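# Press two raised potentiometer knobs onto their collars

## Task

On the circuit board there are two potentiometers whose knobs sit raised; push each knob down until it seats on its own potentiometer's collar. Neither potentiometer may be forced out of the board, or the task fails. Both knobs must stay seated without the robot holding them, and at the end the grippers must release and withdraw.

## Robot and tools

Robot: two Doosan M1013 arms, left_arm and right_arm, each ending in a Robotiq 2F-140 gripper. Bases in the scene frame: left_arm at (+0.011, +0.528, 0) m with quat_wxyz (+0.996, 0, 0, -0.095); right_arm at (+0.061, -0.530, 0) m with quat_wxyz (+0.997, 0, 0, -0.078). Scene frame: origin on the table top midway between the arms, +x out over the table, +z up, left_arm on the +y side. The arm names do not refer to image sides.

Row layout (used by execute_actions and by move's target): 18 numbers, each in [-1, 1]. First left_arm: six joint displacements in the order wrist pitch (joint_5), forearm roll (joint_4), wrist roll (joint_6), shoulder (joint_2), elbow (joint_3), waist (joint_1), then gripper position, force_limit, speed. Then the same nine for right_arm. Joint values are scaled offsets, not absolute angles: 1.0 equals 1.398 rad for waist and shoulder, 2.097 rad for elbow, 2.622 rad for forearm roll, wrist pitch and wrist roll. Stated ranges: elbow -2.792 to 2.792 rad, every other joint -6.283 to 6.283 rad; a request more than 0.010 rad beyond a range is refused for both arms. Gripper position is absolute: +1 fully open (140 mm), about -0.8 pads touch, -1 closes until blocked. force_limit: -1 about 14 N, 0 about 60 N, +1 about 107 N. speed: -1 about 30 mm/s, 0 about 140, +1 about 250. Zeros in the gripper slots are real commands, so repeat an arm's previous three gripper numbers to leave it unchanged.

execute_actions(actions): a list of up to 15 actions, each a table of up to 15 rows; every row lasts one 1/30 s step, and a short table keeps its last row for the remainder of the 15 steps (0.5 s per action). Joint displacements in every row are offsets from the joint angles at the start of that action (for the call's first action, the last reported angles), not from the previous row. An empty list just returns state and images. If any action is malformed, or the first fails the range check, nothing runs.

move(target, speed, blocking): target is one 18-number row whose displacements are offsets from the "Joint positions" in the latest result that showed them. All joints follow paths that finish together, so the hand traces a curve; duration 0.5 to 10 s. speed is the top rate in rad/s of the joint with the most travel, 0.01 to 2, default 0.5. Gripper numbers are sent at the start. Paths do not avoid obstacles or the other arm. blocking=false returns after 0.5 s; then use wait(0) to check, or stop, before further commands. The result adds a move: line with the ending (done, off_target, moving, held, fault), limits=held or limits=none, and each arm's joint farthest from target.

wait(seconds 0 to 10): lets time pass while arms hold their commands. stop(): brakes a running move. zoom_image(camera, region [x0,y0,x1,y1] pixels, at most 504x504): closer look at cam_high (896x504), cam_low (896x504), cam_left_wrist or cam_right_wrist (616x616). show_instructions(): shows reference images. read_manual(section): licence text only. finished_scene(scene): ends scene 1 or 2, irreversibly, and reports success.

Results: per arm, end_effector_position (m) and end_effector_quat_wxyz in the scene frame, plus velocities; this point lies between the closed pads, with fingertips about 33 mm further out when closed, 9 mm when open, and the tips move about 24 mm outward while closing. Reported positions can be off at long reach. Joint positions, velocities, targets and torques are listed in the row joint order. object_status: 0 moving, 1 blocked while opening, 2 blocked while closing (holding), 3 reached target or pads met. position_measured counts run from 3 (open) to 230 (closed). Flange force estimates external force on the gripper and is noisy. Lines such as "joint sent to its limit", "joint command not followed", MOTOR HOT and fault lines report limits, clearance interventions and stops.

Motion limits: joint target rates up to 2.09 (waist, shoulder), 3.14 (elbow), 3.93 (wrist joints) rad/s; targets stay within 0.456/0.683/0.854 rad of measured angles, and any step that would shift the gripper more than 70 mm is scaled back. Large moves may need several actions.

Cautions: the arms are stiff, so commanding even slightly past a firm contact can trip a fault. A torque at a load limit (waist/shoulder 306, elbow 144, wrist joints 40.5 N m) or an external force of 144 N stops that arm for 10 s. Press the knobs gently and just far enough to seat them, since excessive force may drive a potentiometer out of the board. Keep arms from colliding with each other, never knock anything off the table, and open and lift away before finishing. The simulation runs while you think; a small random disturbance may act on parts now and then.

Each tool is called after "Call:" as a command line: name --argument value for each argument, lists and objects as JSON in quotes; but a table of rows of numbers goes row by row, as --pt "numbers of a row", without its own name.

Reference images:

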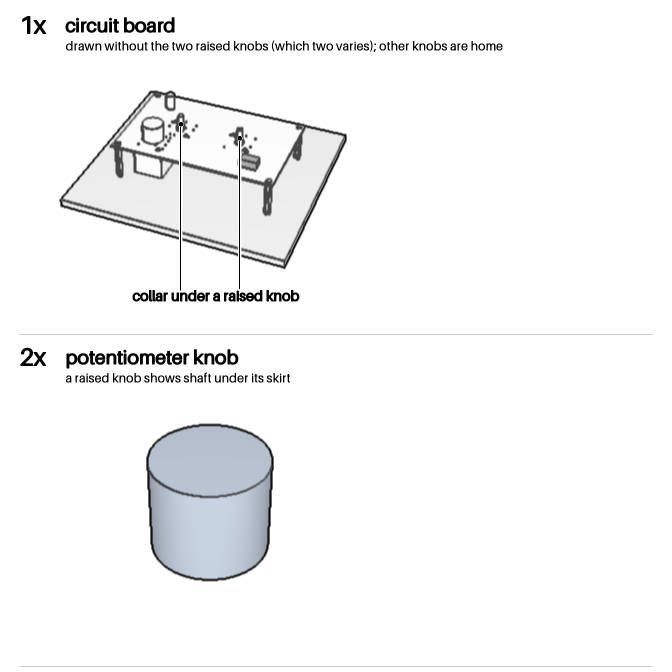

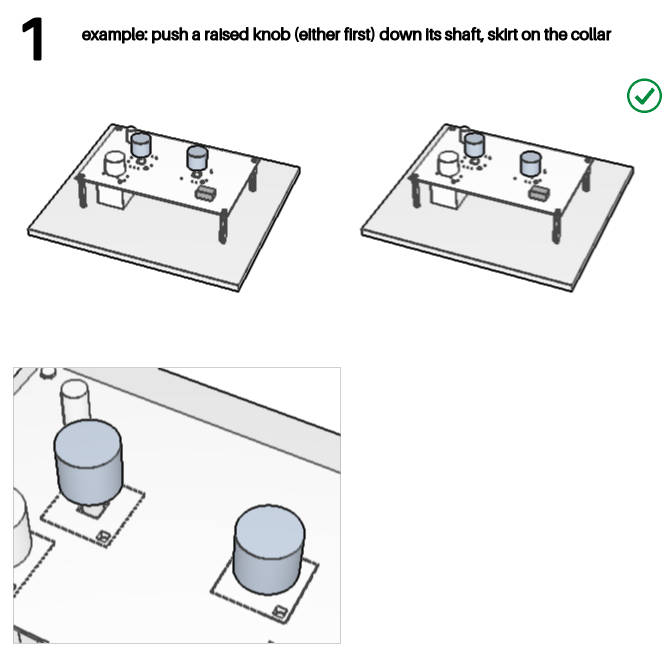

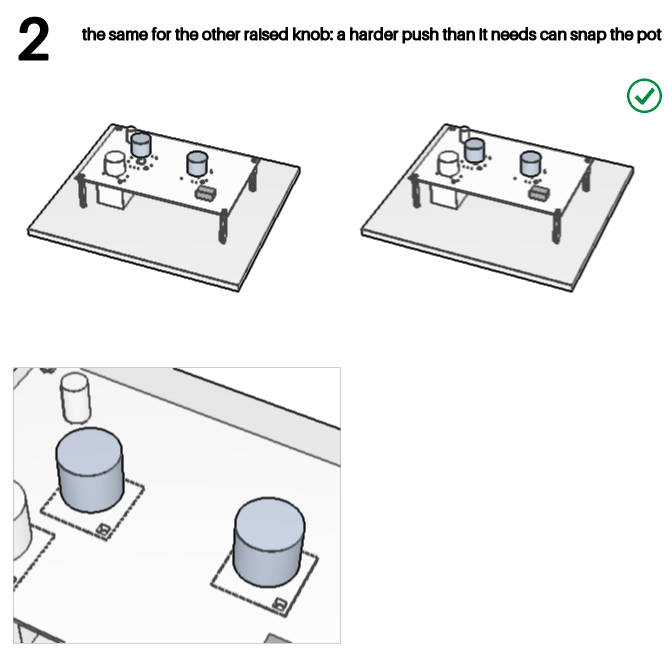

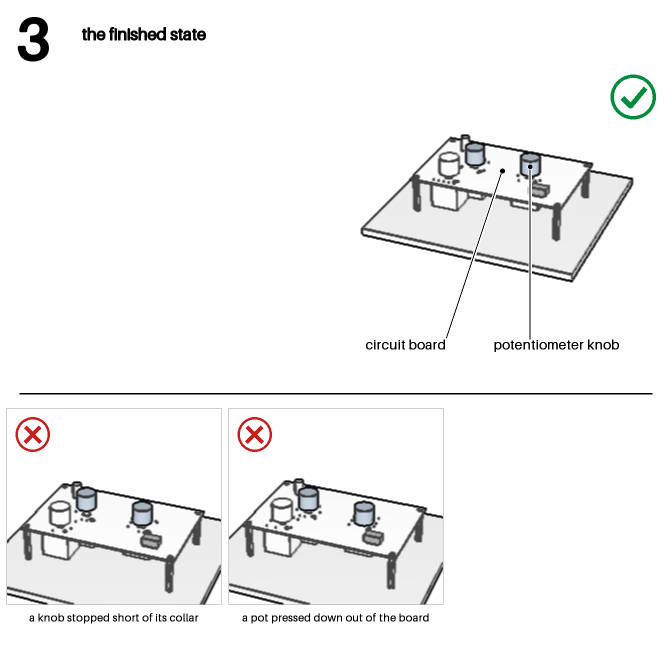

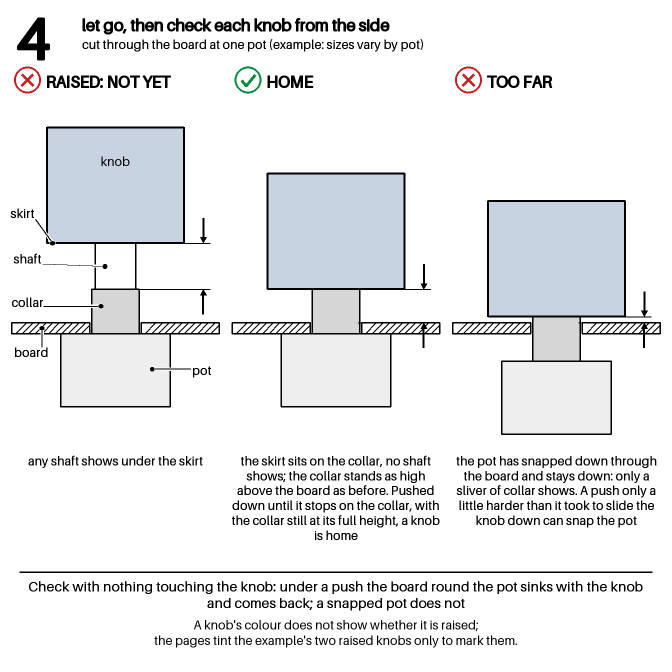

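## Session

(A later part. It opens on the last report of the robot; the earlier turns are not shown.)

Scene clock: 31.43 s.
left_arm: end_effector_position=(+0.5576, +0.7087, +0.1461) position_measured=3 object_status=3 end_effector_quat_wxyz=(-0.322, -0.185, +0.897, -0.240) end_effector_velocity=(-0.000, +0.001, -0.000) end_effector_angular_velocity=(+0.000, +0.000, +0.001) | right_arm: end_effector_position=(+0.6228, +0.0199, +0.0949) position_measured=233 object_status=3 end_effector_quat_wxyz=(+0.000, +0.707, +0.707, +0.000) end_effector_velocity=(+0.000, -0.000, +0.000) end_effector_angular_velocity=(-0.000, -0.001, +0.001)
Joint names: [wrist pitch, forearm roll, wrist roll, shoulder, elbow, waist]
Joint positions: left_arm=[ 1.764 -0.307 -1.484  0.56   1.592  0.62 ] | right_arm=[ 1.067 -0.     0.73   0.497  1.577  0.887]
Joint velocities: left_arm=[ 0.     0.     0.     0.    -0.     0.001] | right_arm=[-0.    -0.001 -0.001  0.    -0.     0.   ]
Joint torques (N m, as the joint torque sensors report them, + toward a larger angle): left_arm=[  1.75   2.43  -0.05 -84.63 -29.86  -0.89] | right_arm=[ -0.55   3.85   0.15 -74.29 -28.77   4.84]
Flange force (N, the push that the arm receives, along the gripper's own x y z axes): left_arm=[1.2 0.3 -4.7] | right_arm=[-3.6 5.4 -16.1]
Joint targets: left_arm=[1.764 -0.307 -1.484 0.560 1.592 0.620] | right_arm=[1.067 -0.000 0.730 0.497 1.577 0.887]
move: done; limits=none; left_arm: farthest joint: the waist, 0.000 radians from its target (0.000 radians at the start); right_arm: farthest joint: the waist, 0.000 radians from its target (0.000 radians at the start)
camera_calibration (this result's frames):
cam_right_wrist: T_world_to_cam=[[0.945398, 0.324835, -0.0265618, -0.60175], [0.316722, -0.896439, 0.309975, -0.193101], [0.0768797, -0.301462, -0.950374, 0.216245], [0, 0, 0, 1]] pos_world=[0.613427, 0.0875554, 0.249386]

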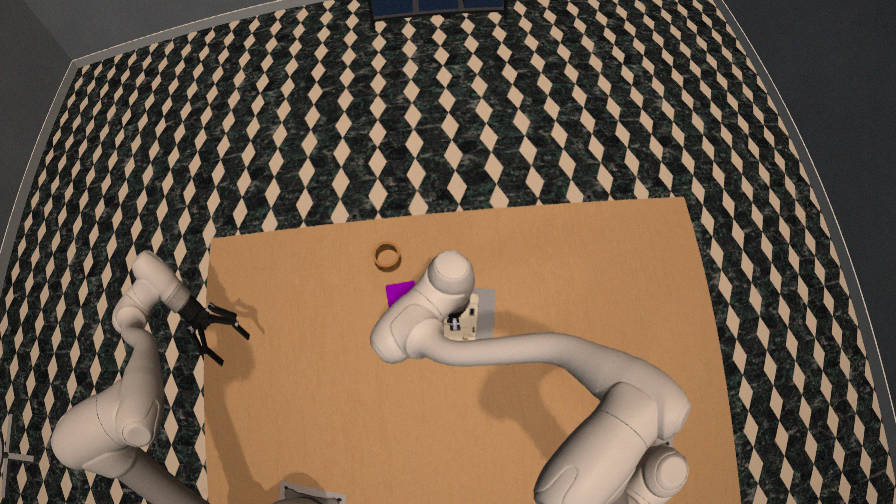

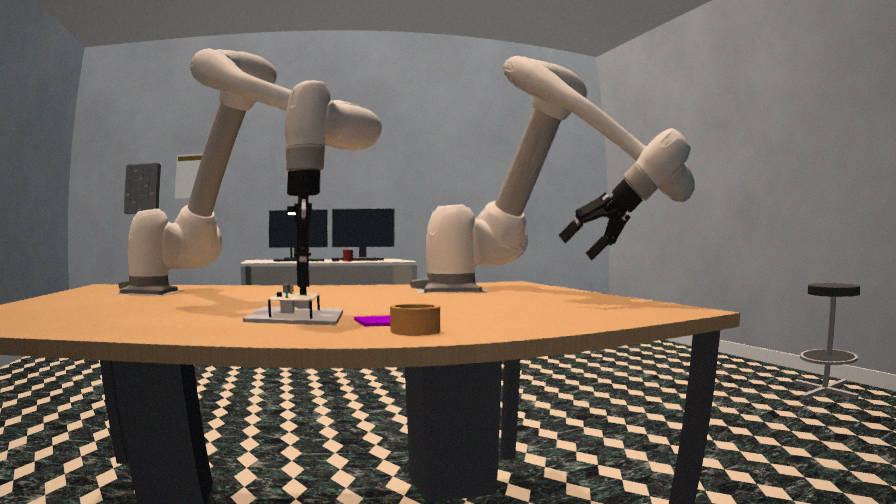

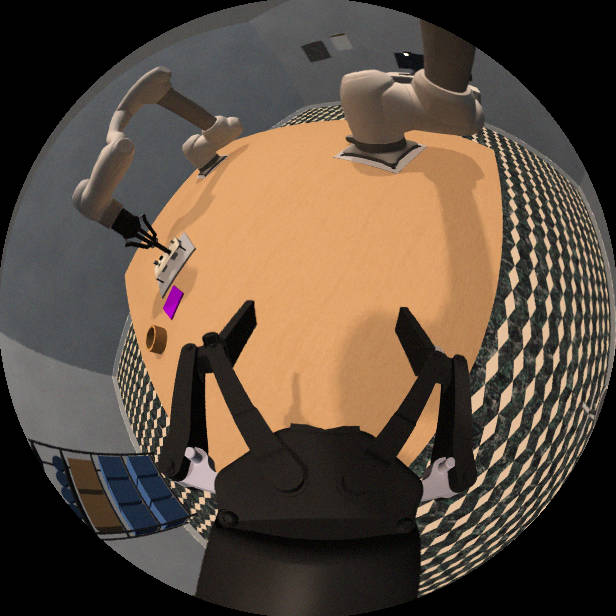

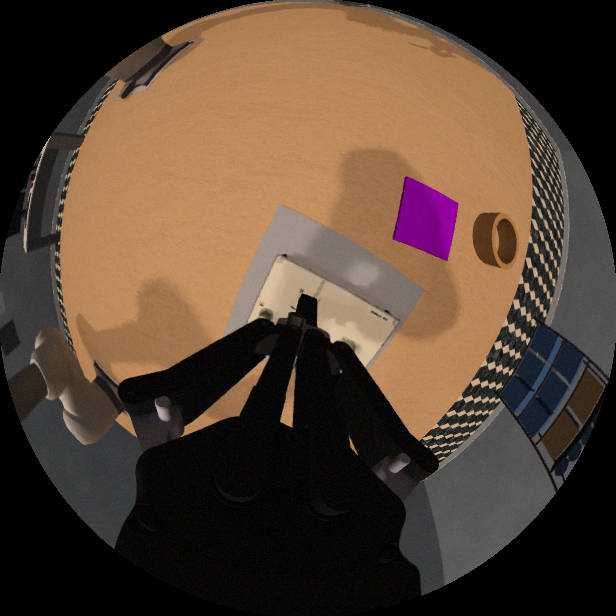

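Call:
move --target '[0,0,0,0,0,0,1,0,0, -0.00006,0,0,0.000054,0.000039,0,-1,0,1]' --speed 0.01

Call:
wait --seconds 0.2

Call:
zoom_image --camera "cam_low" --region '[282, 280, 312, 300]'

Scene clock: 32.53 s.
left_arm: end_effector_position=(+0.5576, +0.7087, +0.1461) position_measured=3 object_status=3 end_effector_quat_wxyz=(-0.322, -0.185, +0.897, -0.240) end_effector_velocity=(+0.001, +0.000, +0.000) end_effector_angular_velocity=(+0.000, -0.001, -0.000) | right_arm: end_effector_position=(+0.6228, +0.0199, +0.0948) position_measured=233 object_status=3 end_effector_quat_wxyz=(+0.000, +0.707, +0.707, +0.000) end_effector_velocity=(-0.000, +0.000, -0.000) end_effector_angular_velocity=(+0.000, +0.000, +0.001)
Joint names: [wrist pitch, forearm roll, wrist roll, shoulder, elbow, waist]
Joint positions: left_arm=[ 1.764 -0.307 -1.484  0.56   1.592  0.62 ] | right_arm=[ 1.066 -0.     0.73   0.498  1.577  0.887]
Joint velocities: left_arm=[-0.    -0.     0.     0.    -0.002  0.   ] | right_arm=[-0.     0.001 -0.001 -0.     0.001 -0.   ]
Joint torques (N m, as the joint torque sensors report them, + toward a larger angle): left_arm=[  1.69   2.46   0.03 -83.98 -29.83  -0.45] | right_arm=[ -0.69   3.84  -0.1  -76.27 -30.38   3.35]
Flange force (N, the push that the arm receives, along the gripper's own x y z axes): left_arm=[2.4 -0.8 -4.7] | right_arm=[-2.5 3.3 -13.4]
Joint targets: left_arm=[1.764 -0.307 -1.484 0.560 1.592 0.620] | right_arm=[1.066 -0.000 0.730 0.498 1.577 0.887]
move: done; limits=none; left_arm: farthest joint: the waist, 0.000 radians from its target (0.000 radians at the start); right_arm: farthest joint: the waist, 0.000 radians from its target (0.000 radians at the start)
camera_calibration (this result's frames):
cam_left_wrist: T_world_to_cam=[[-0.570926, 0.7306, -0.374523, -0.117245], [0.819002, 0.475003, -0.321882, -0.736755], [-0.057268, -0.490506, -0.869554, 0.683676], [0, 0, 0, 1]] pos_world=[0.575618, 0.770967, 0.313434]
cam_right_wrist: T_world_to_cam=[[0.945398, 0.324835, -0.0265618, -0.601751], [0.316722, -0.896439, 0.309975, -0.193071], [0.0768797, -0.301462, -0.950374, 0.216151], [0, 0, 0, 1]] pos_world=[0.613426, 0.0875545, 0.249288]

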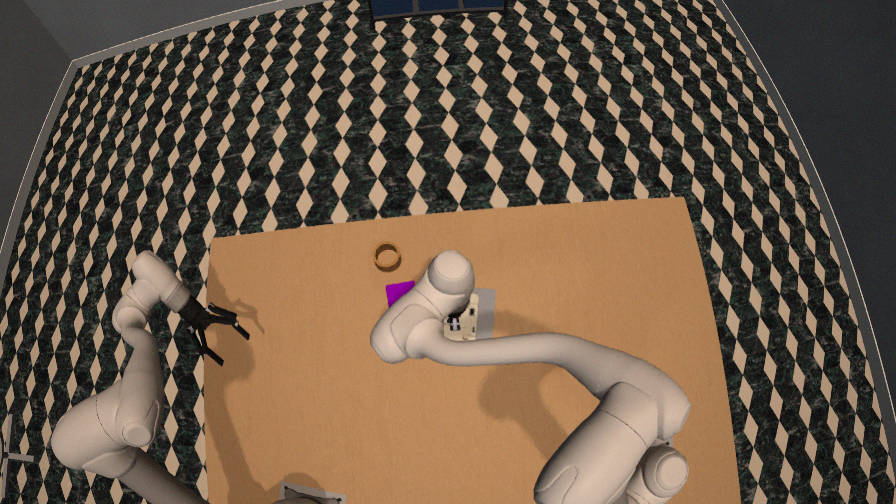

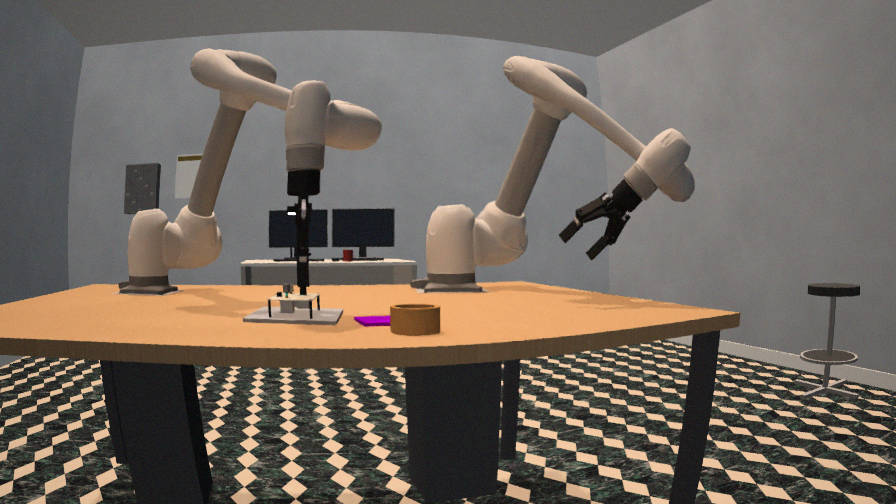

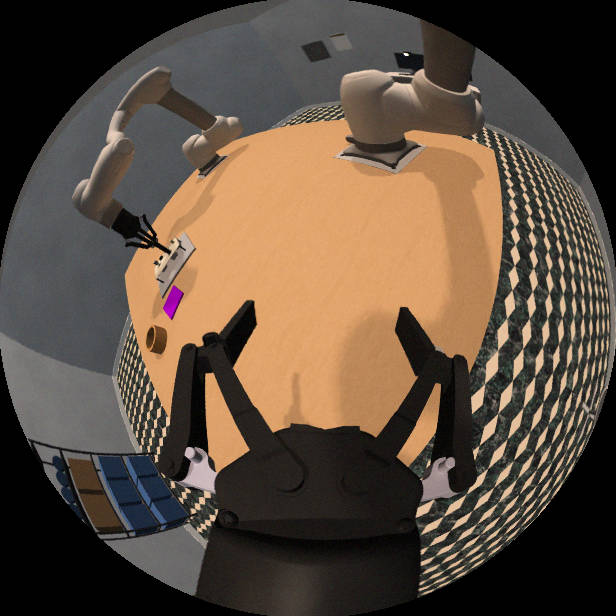

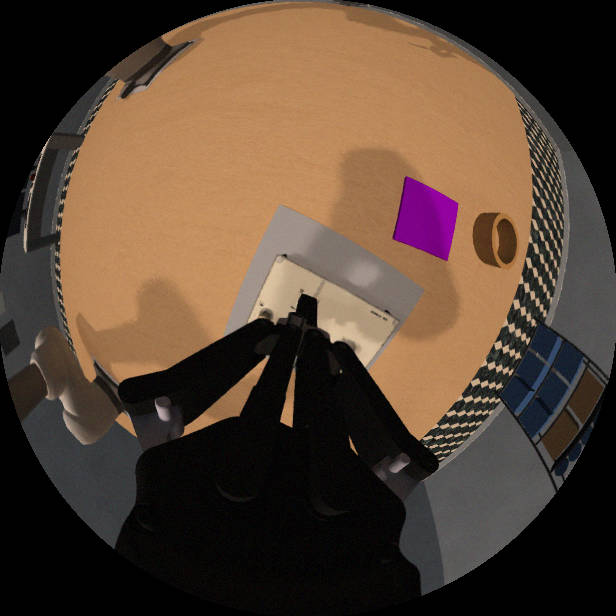

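Scene clock: 32.73 s.
left_arm: end_effector_position=(+0.5576, +0.7087, +0.1461) position_measured=3 object_status=3 end_effector_quat_wxyz=(-0.322, -0.185, +0.897, -0.240) end_effector_velocity=(-0.000, -0.000, +0.000) end_effector_angular_velocity=(-0.001, +0.001, -0.000) | right_arm: end_effector_position=(+0.6228, +0.0199, +0.0948) position_measured=233 object_status=3 end_effector_quat_wxyz=(+0.000, +0.707, +0.707, +0.000) end_effector_velocity=(-0.000, +0.000, -0.000) end_effector_angular_velocity=(-0.000, +0.001, +0.001)
Joint names: [wrist pitch, forearm roll, wrist roll, shoulder, elbow, waist]
Joint positions: left_arm=[ 1.764 -0.307 -1.484  0.56   1.592  0.62 ] | right_arm=[ 1.066 -0.     0.73   0.498  1.577  0.887]
Joint velocities: left_arm=[ 0.001  0.    -0.    -0.     0.     0.   ] | right_arm=[ 0.001  0.    -0.001  0.    -0.    -0.   ]
Joint torques (N m, as the joint torque sensors report them, + toward a larger angle): left_arm=[  1.64   2.37   0.16 -84.83 -29.29  -0.34] | right_arm=[ -0.5    3.93   0.23 -74.96 -29.92   1.31]
Flange force (N, the push that the arm receives, along the gripper's own x y z axes): left_arm=[0.3 -1.1 -5.9] | right_arm=[-1.5 1.3 -14.4]
Joint targets: left_arm=[1.764 -0.307 -1.484 0.560 1.592 0.620] | right_arm=[1.066 -0.000 0.730 0.498 1.577 0.887]
wait: 0.20 s; at rest by 0.17 s
camera_calibration (this result's frames):
cam_left_wrist: T_world_to_cam=[[-0.570926, 0.7306, -0.374523, -0.117245], [0.819002, 0.475003, -0.321882, -0.736755], [-0.0572681, -0.490506, -0.869554, 0.683676], [0, 0, 0, 1]] pos_world=[0.575618, 0.770967, 0.313434]
cam_right_wrist: T_world_to_cam=[[0.945398, 0.324835, -0.0265617, -0.601751], [0.316722, -0.896439, 0.309975, -0.193071], [0.0768797, -0.301462, -0.950374, 0.21615], [0, 0, 0, 1]] pos_world=[0.613426, 0.0875545, 0.249287]

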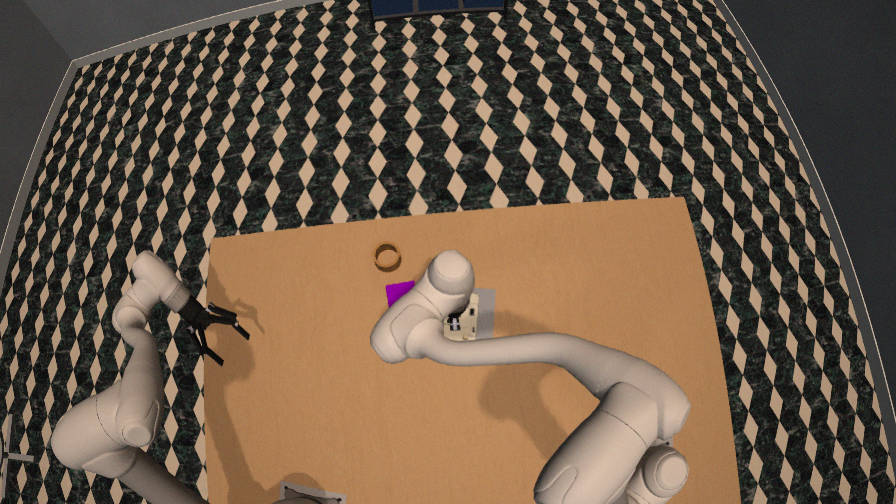

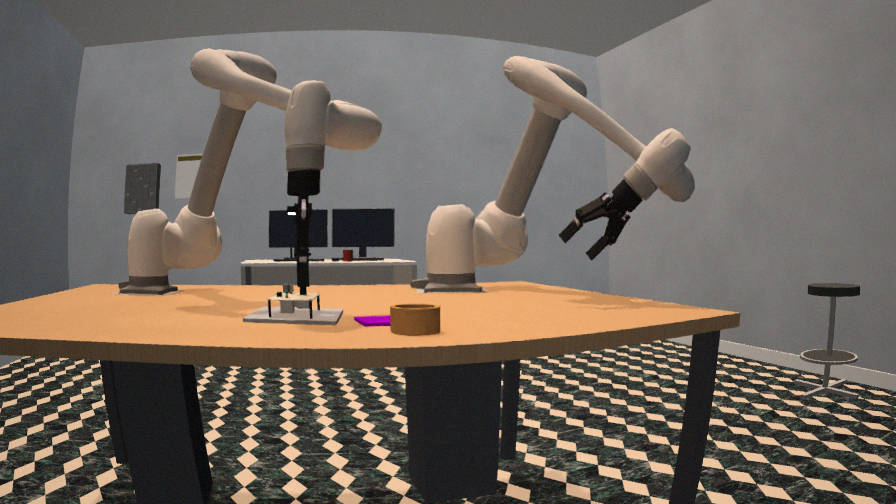

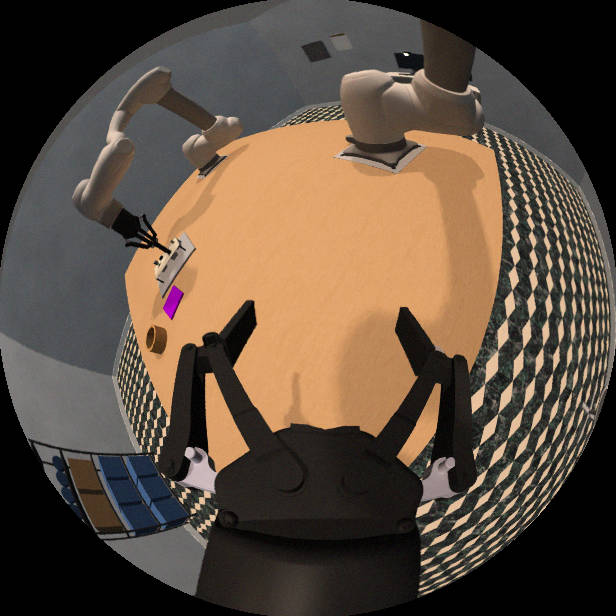

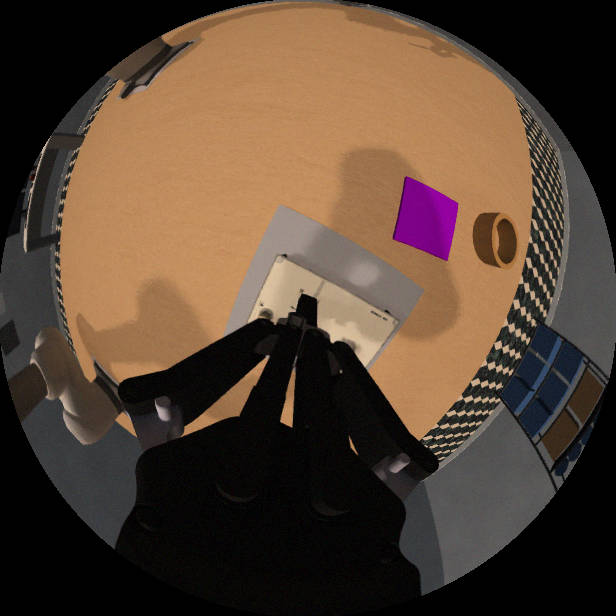

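Region (282, 280, 312, 300) of cam_low's 896x504 image, scaled by 16.800, with more detail than that image has.

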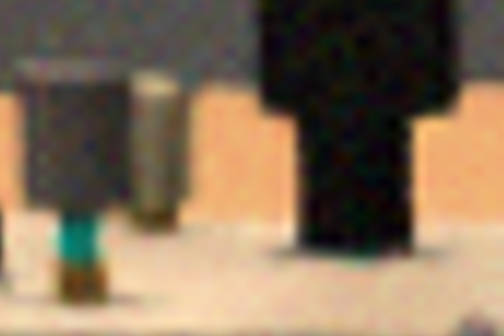

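Call:
move --target '[0,0,0,0,0,0,1,0,0, -0.00009,0,0,0.000081,0.0000585,0,-1,0,1]' --speed 0.01

Call:
wait --seconds 0.3

Scene clock: 33.57 s.
left_arm: end_effector_position=(+0.5576, +0.7087, +0.1461) position_measured=3 object_status=3 end_effector_quat_wxyz=(-0.322, -0.185, +0.897, -0.240) end_effector_velocity=(+0.001, +0.000, -0.000) end_effector_angular_velocity=(+0.001, -0.002, +0.001) | right_arm: end_effector_position=(+0.6228, +0.0199, +0.0947) position_measured=233 object_status=3 end_effector_quat_wxyz=(+0.000, +0.707, +0.707, +0.000) end_effector_velocity=(+0.000, -0.000, -0.000) end_effector_angular_velocity=(-0.000, -0.000, +0.000)
Joint names: [wrist pitch, forearm roll, wrist roll, shoulder, elbow, waist]
Joint positions: left_arm=[ 1.764 -0.307 -1.484  0.56   1.592  0.62 ] | right_arm=[ 1.066 -0.     0.73   0.498  1.577  0.887]
Joint velocities: left_arm=[-0.002  0.    -0.     0.    -0.     0.   ] | right_arm=[-0.    -0.001  0.     0.    -0.     0.   ]
Joint torques (N m, as the joint torque sensors report them, + toward a larger angle): left_arm=[  1.72   2.43  -0.13 -85.32 -29.51   0.66] | right_arm=[ -0.52   4.31  -0.35 -73.71 -28.79   3.34]
Flange force (N, the push that the arm receives, along the gripper's own x y z axes): left_arm=[-0.4 -1.5 -5.0] | right_arm=[-2.3 3.0 -16.4]
Joint targets: left_arm=[1.764 -0.307 -1.484 0.560 1.592 0.620] | right_arm=[1.066 -0.000 0.730 0.498 1.577 0.887]
move: done; limits=none; left_arm: farthest joint: the waist, 0.000 radians from its target (0.000 radians at the start); right_arm: farthest joint: the waist, 0.000 radians from its target (0.000 radians at the start)
camera_calibration (this result's frames):
cam_left_wrist: T_world_to_cam=[[-0.570926, 0.7306, -0.374522, -0.117245], [0.819002, 0.475003, -0.321882, -0.736755], [-0.0572679, -0.490505, -0.869554, 0.683675], [0, 0, 0, 1]] pos_world=[0.575618, 0.770967, 0.313434]
cam_right_wrist: T_world_to_cam=[[0.945398, 0.324835, -0.0265615, -0.601753], [0.316722, -0.896439, 0.309975, -0.193026], [0.0768798, -0.301462, -0.950374, 0.21601], [0, 0, 0, 1]] pos_world=[0.613425, 0.0875532, 0.249139]

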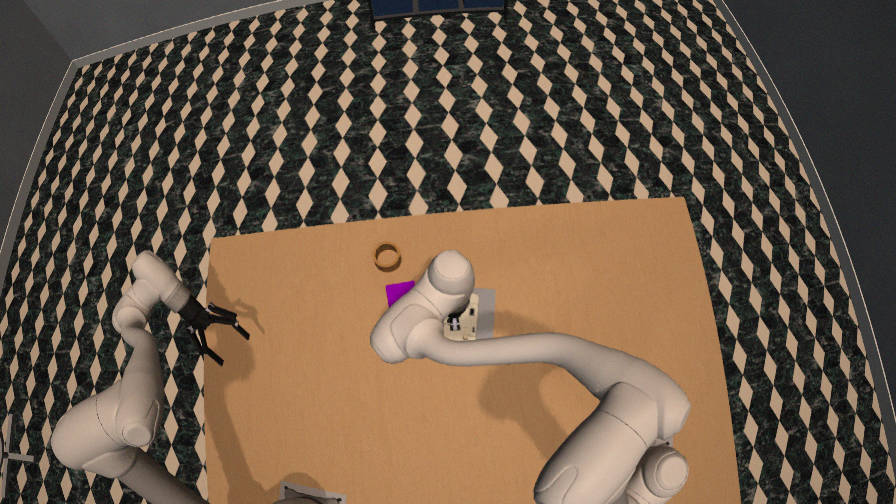

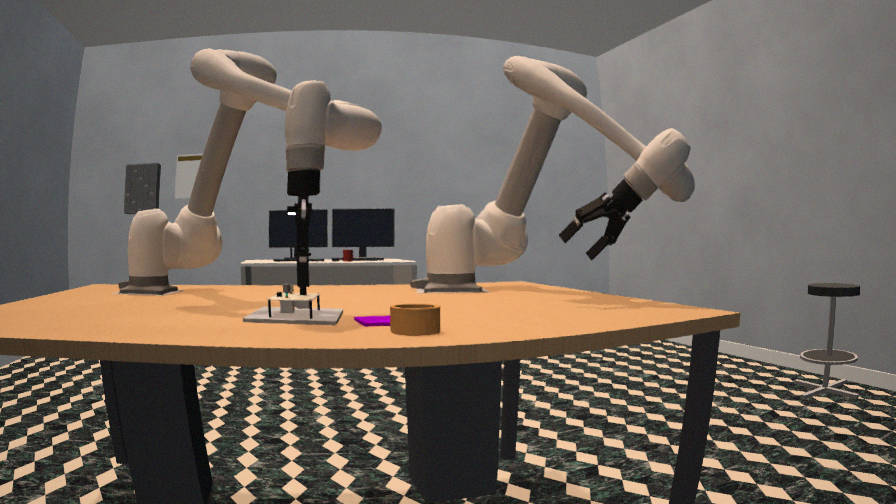

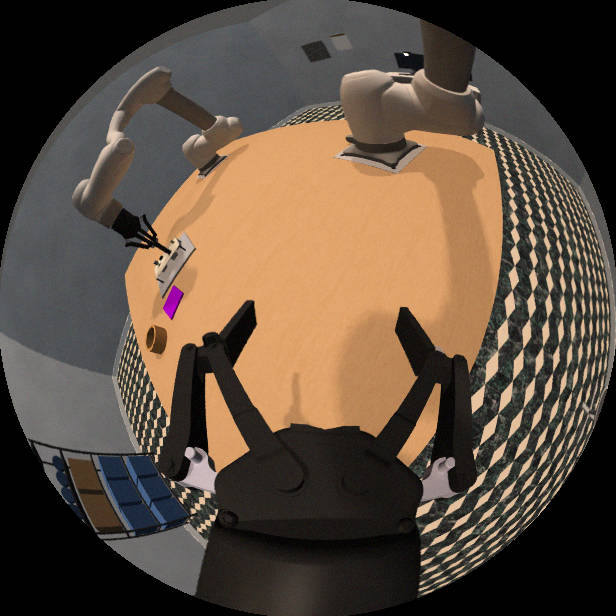

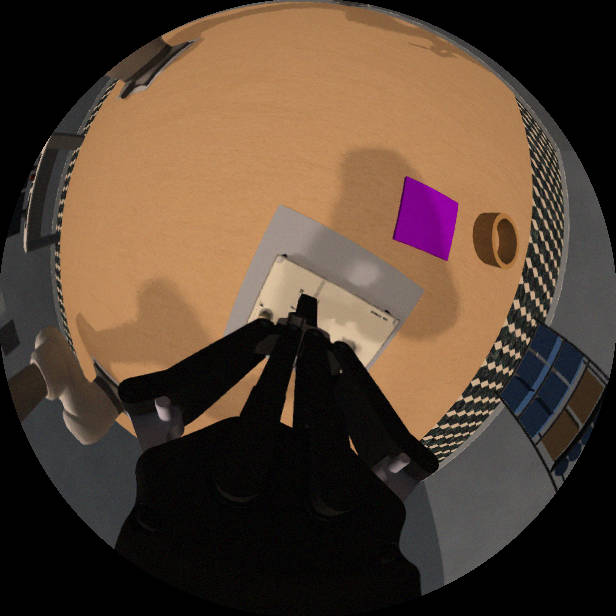

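Scene clock: 33.87 s.
left_arm: end_effector_position=(+0.5576, +0.7087, +0.1461) position_measured=3 object_status=3 end_effector_quat_wxyz=(-0.322, -0.185, +0.897, -0.240) end_effector_velocity=(+0.001, +0.000, +0.001) end_effector_angular_velocity=(+0.000, -0.001, -0.000) | right_arm: end_effector_position=(+0.6228, +0.0199, +0.0947) position_measured=233 object_status=3 end_effector_quat_wxyz=(+0.000, +0.707, +0.707, +0.000) end_effector_velocity=(-0.000, +0.000, -0.000) end_effector_angular_velocity=(+0.000, +0.001, -0.001)
Joint names: [wrist pitch, forearm roll, wrist roll, shoulder, elbow, waist]
Joint positions: left_arm=[ 1.764 -0.307 -1.484  0.56   1.592  0.62 ] | right_arm=[ 1.066 -0.     0.73   0.498  1.577  0.887]
Joint velocities: left_arm=[ 0.001 -0.    -0.     0.    -0.002 -0.   ] | right_arm=[ 0.     0.001  0.     0.     0.    -0.   ]
Joint torques (N m, as the joint torque sensors report them, + toward a larger angle): left_arm=[  1.69   2.17   0.06 -84.26 -29.75  -0.07] | right_arm=[ -0.79   4.2    0.25 -75.73 -28.14   2.87]
Flange force (N, the push that the arm receives, along the gripper's own x y z axes): left_arm=[1.5 -1.1 -4.8] | right_arm=[0.7 6.4 -15.8]
Joint targets: left_arm=[1.764 -0.307 -1.484 0.560 1.592 0.620] | right_arm=[1.066 -0.000 0.730 0.498 1.577 0.887]
wait: 0.30 s; at rest by 0.17 s
camera_calibration (this result's frames):
cam_left_wrist: T_world_to_cam=[[-0.570926, 0.7306, -0.374522, -0.117245], [0.819002, 0.475003, -0.321882, -0.736755], [-0.0572678, -0.490505, -0.869554, 0.683675], [0, 0, 0, 1]] pos_world=[0.575618, 0.770967, 0.313434]
cam_right_wrist: T_world_to_cam=[[0.945398, 0.324835, -0.0265616, -0.601753], [0.316722, -0.896439, 0.309975, -0.193025], [0.0768798, -0.301462, -0.950374, 0.216008], [0, 0, 0, 1]] pos_world=[0.613425, 0.0875531, 0.249138]

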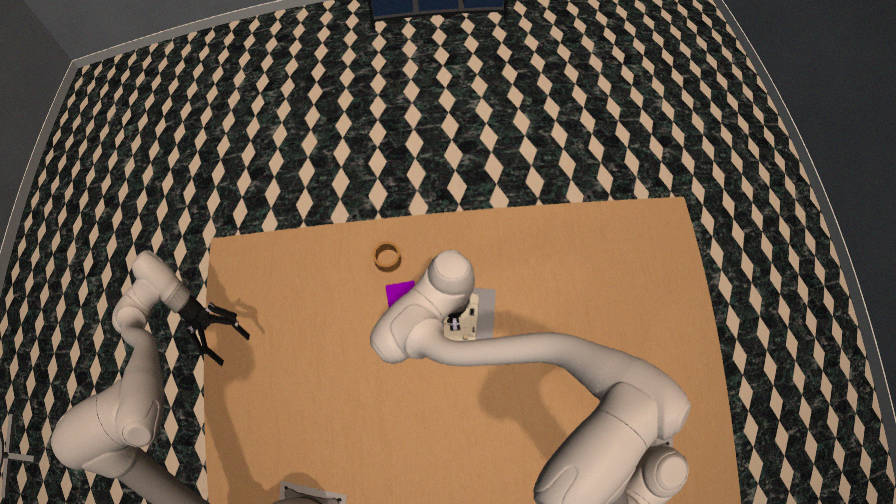

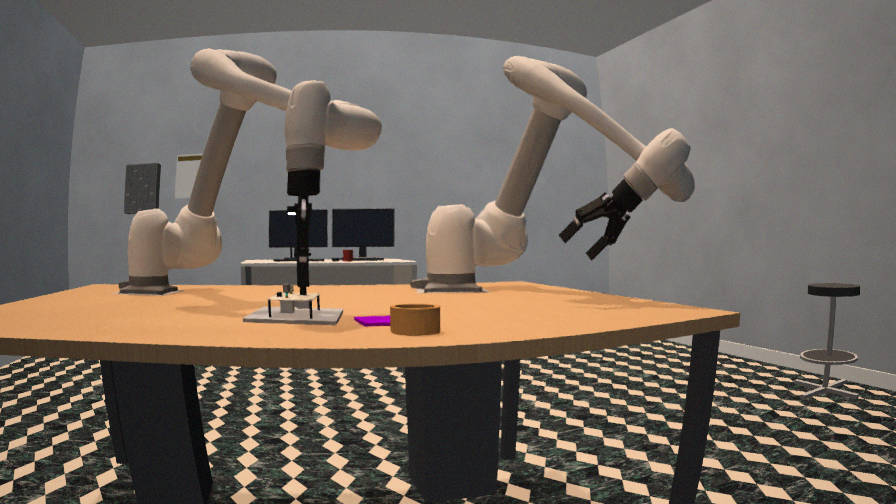

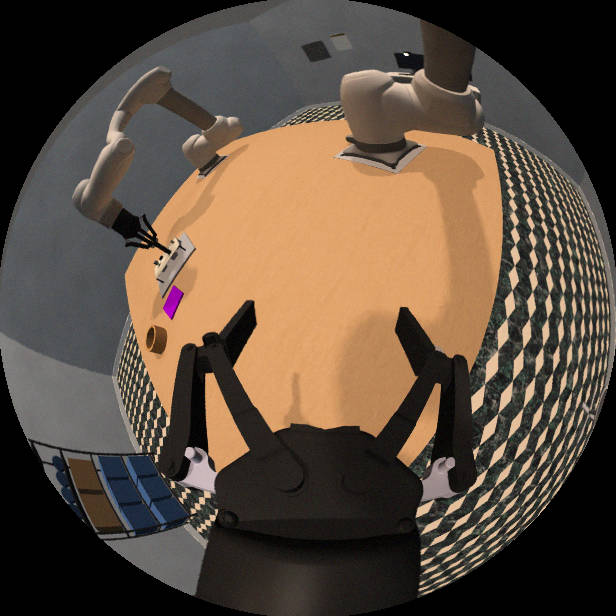

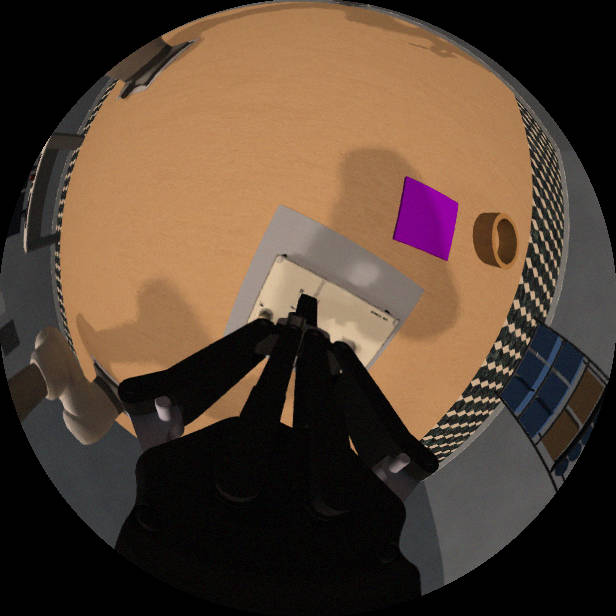

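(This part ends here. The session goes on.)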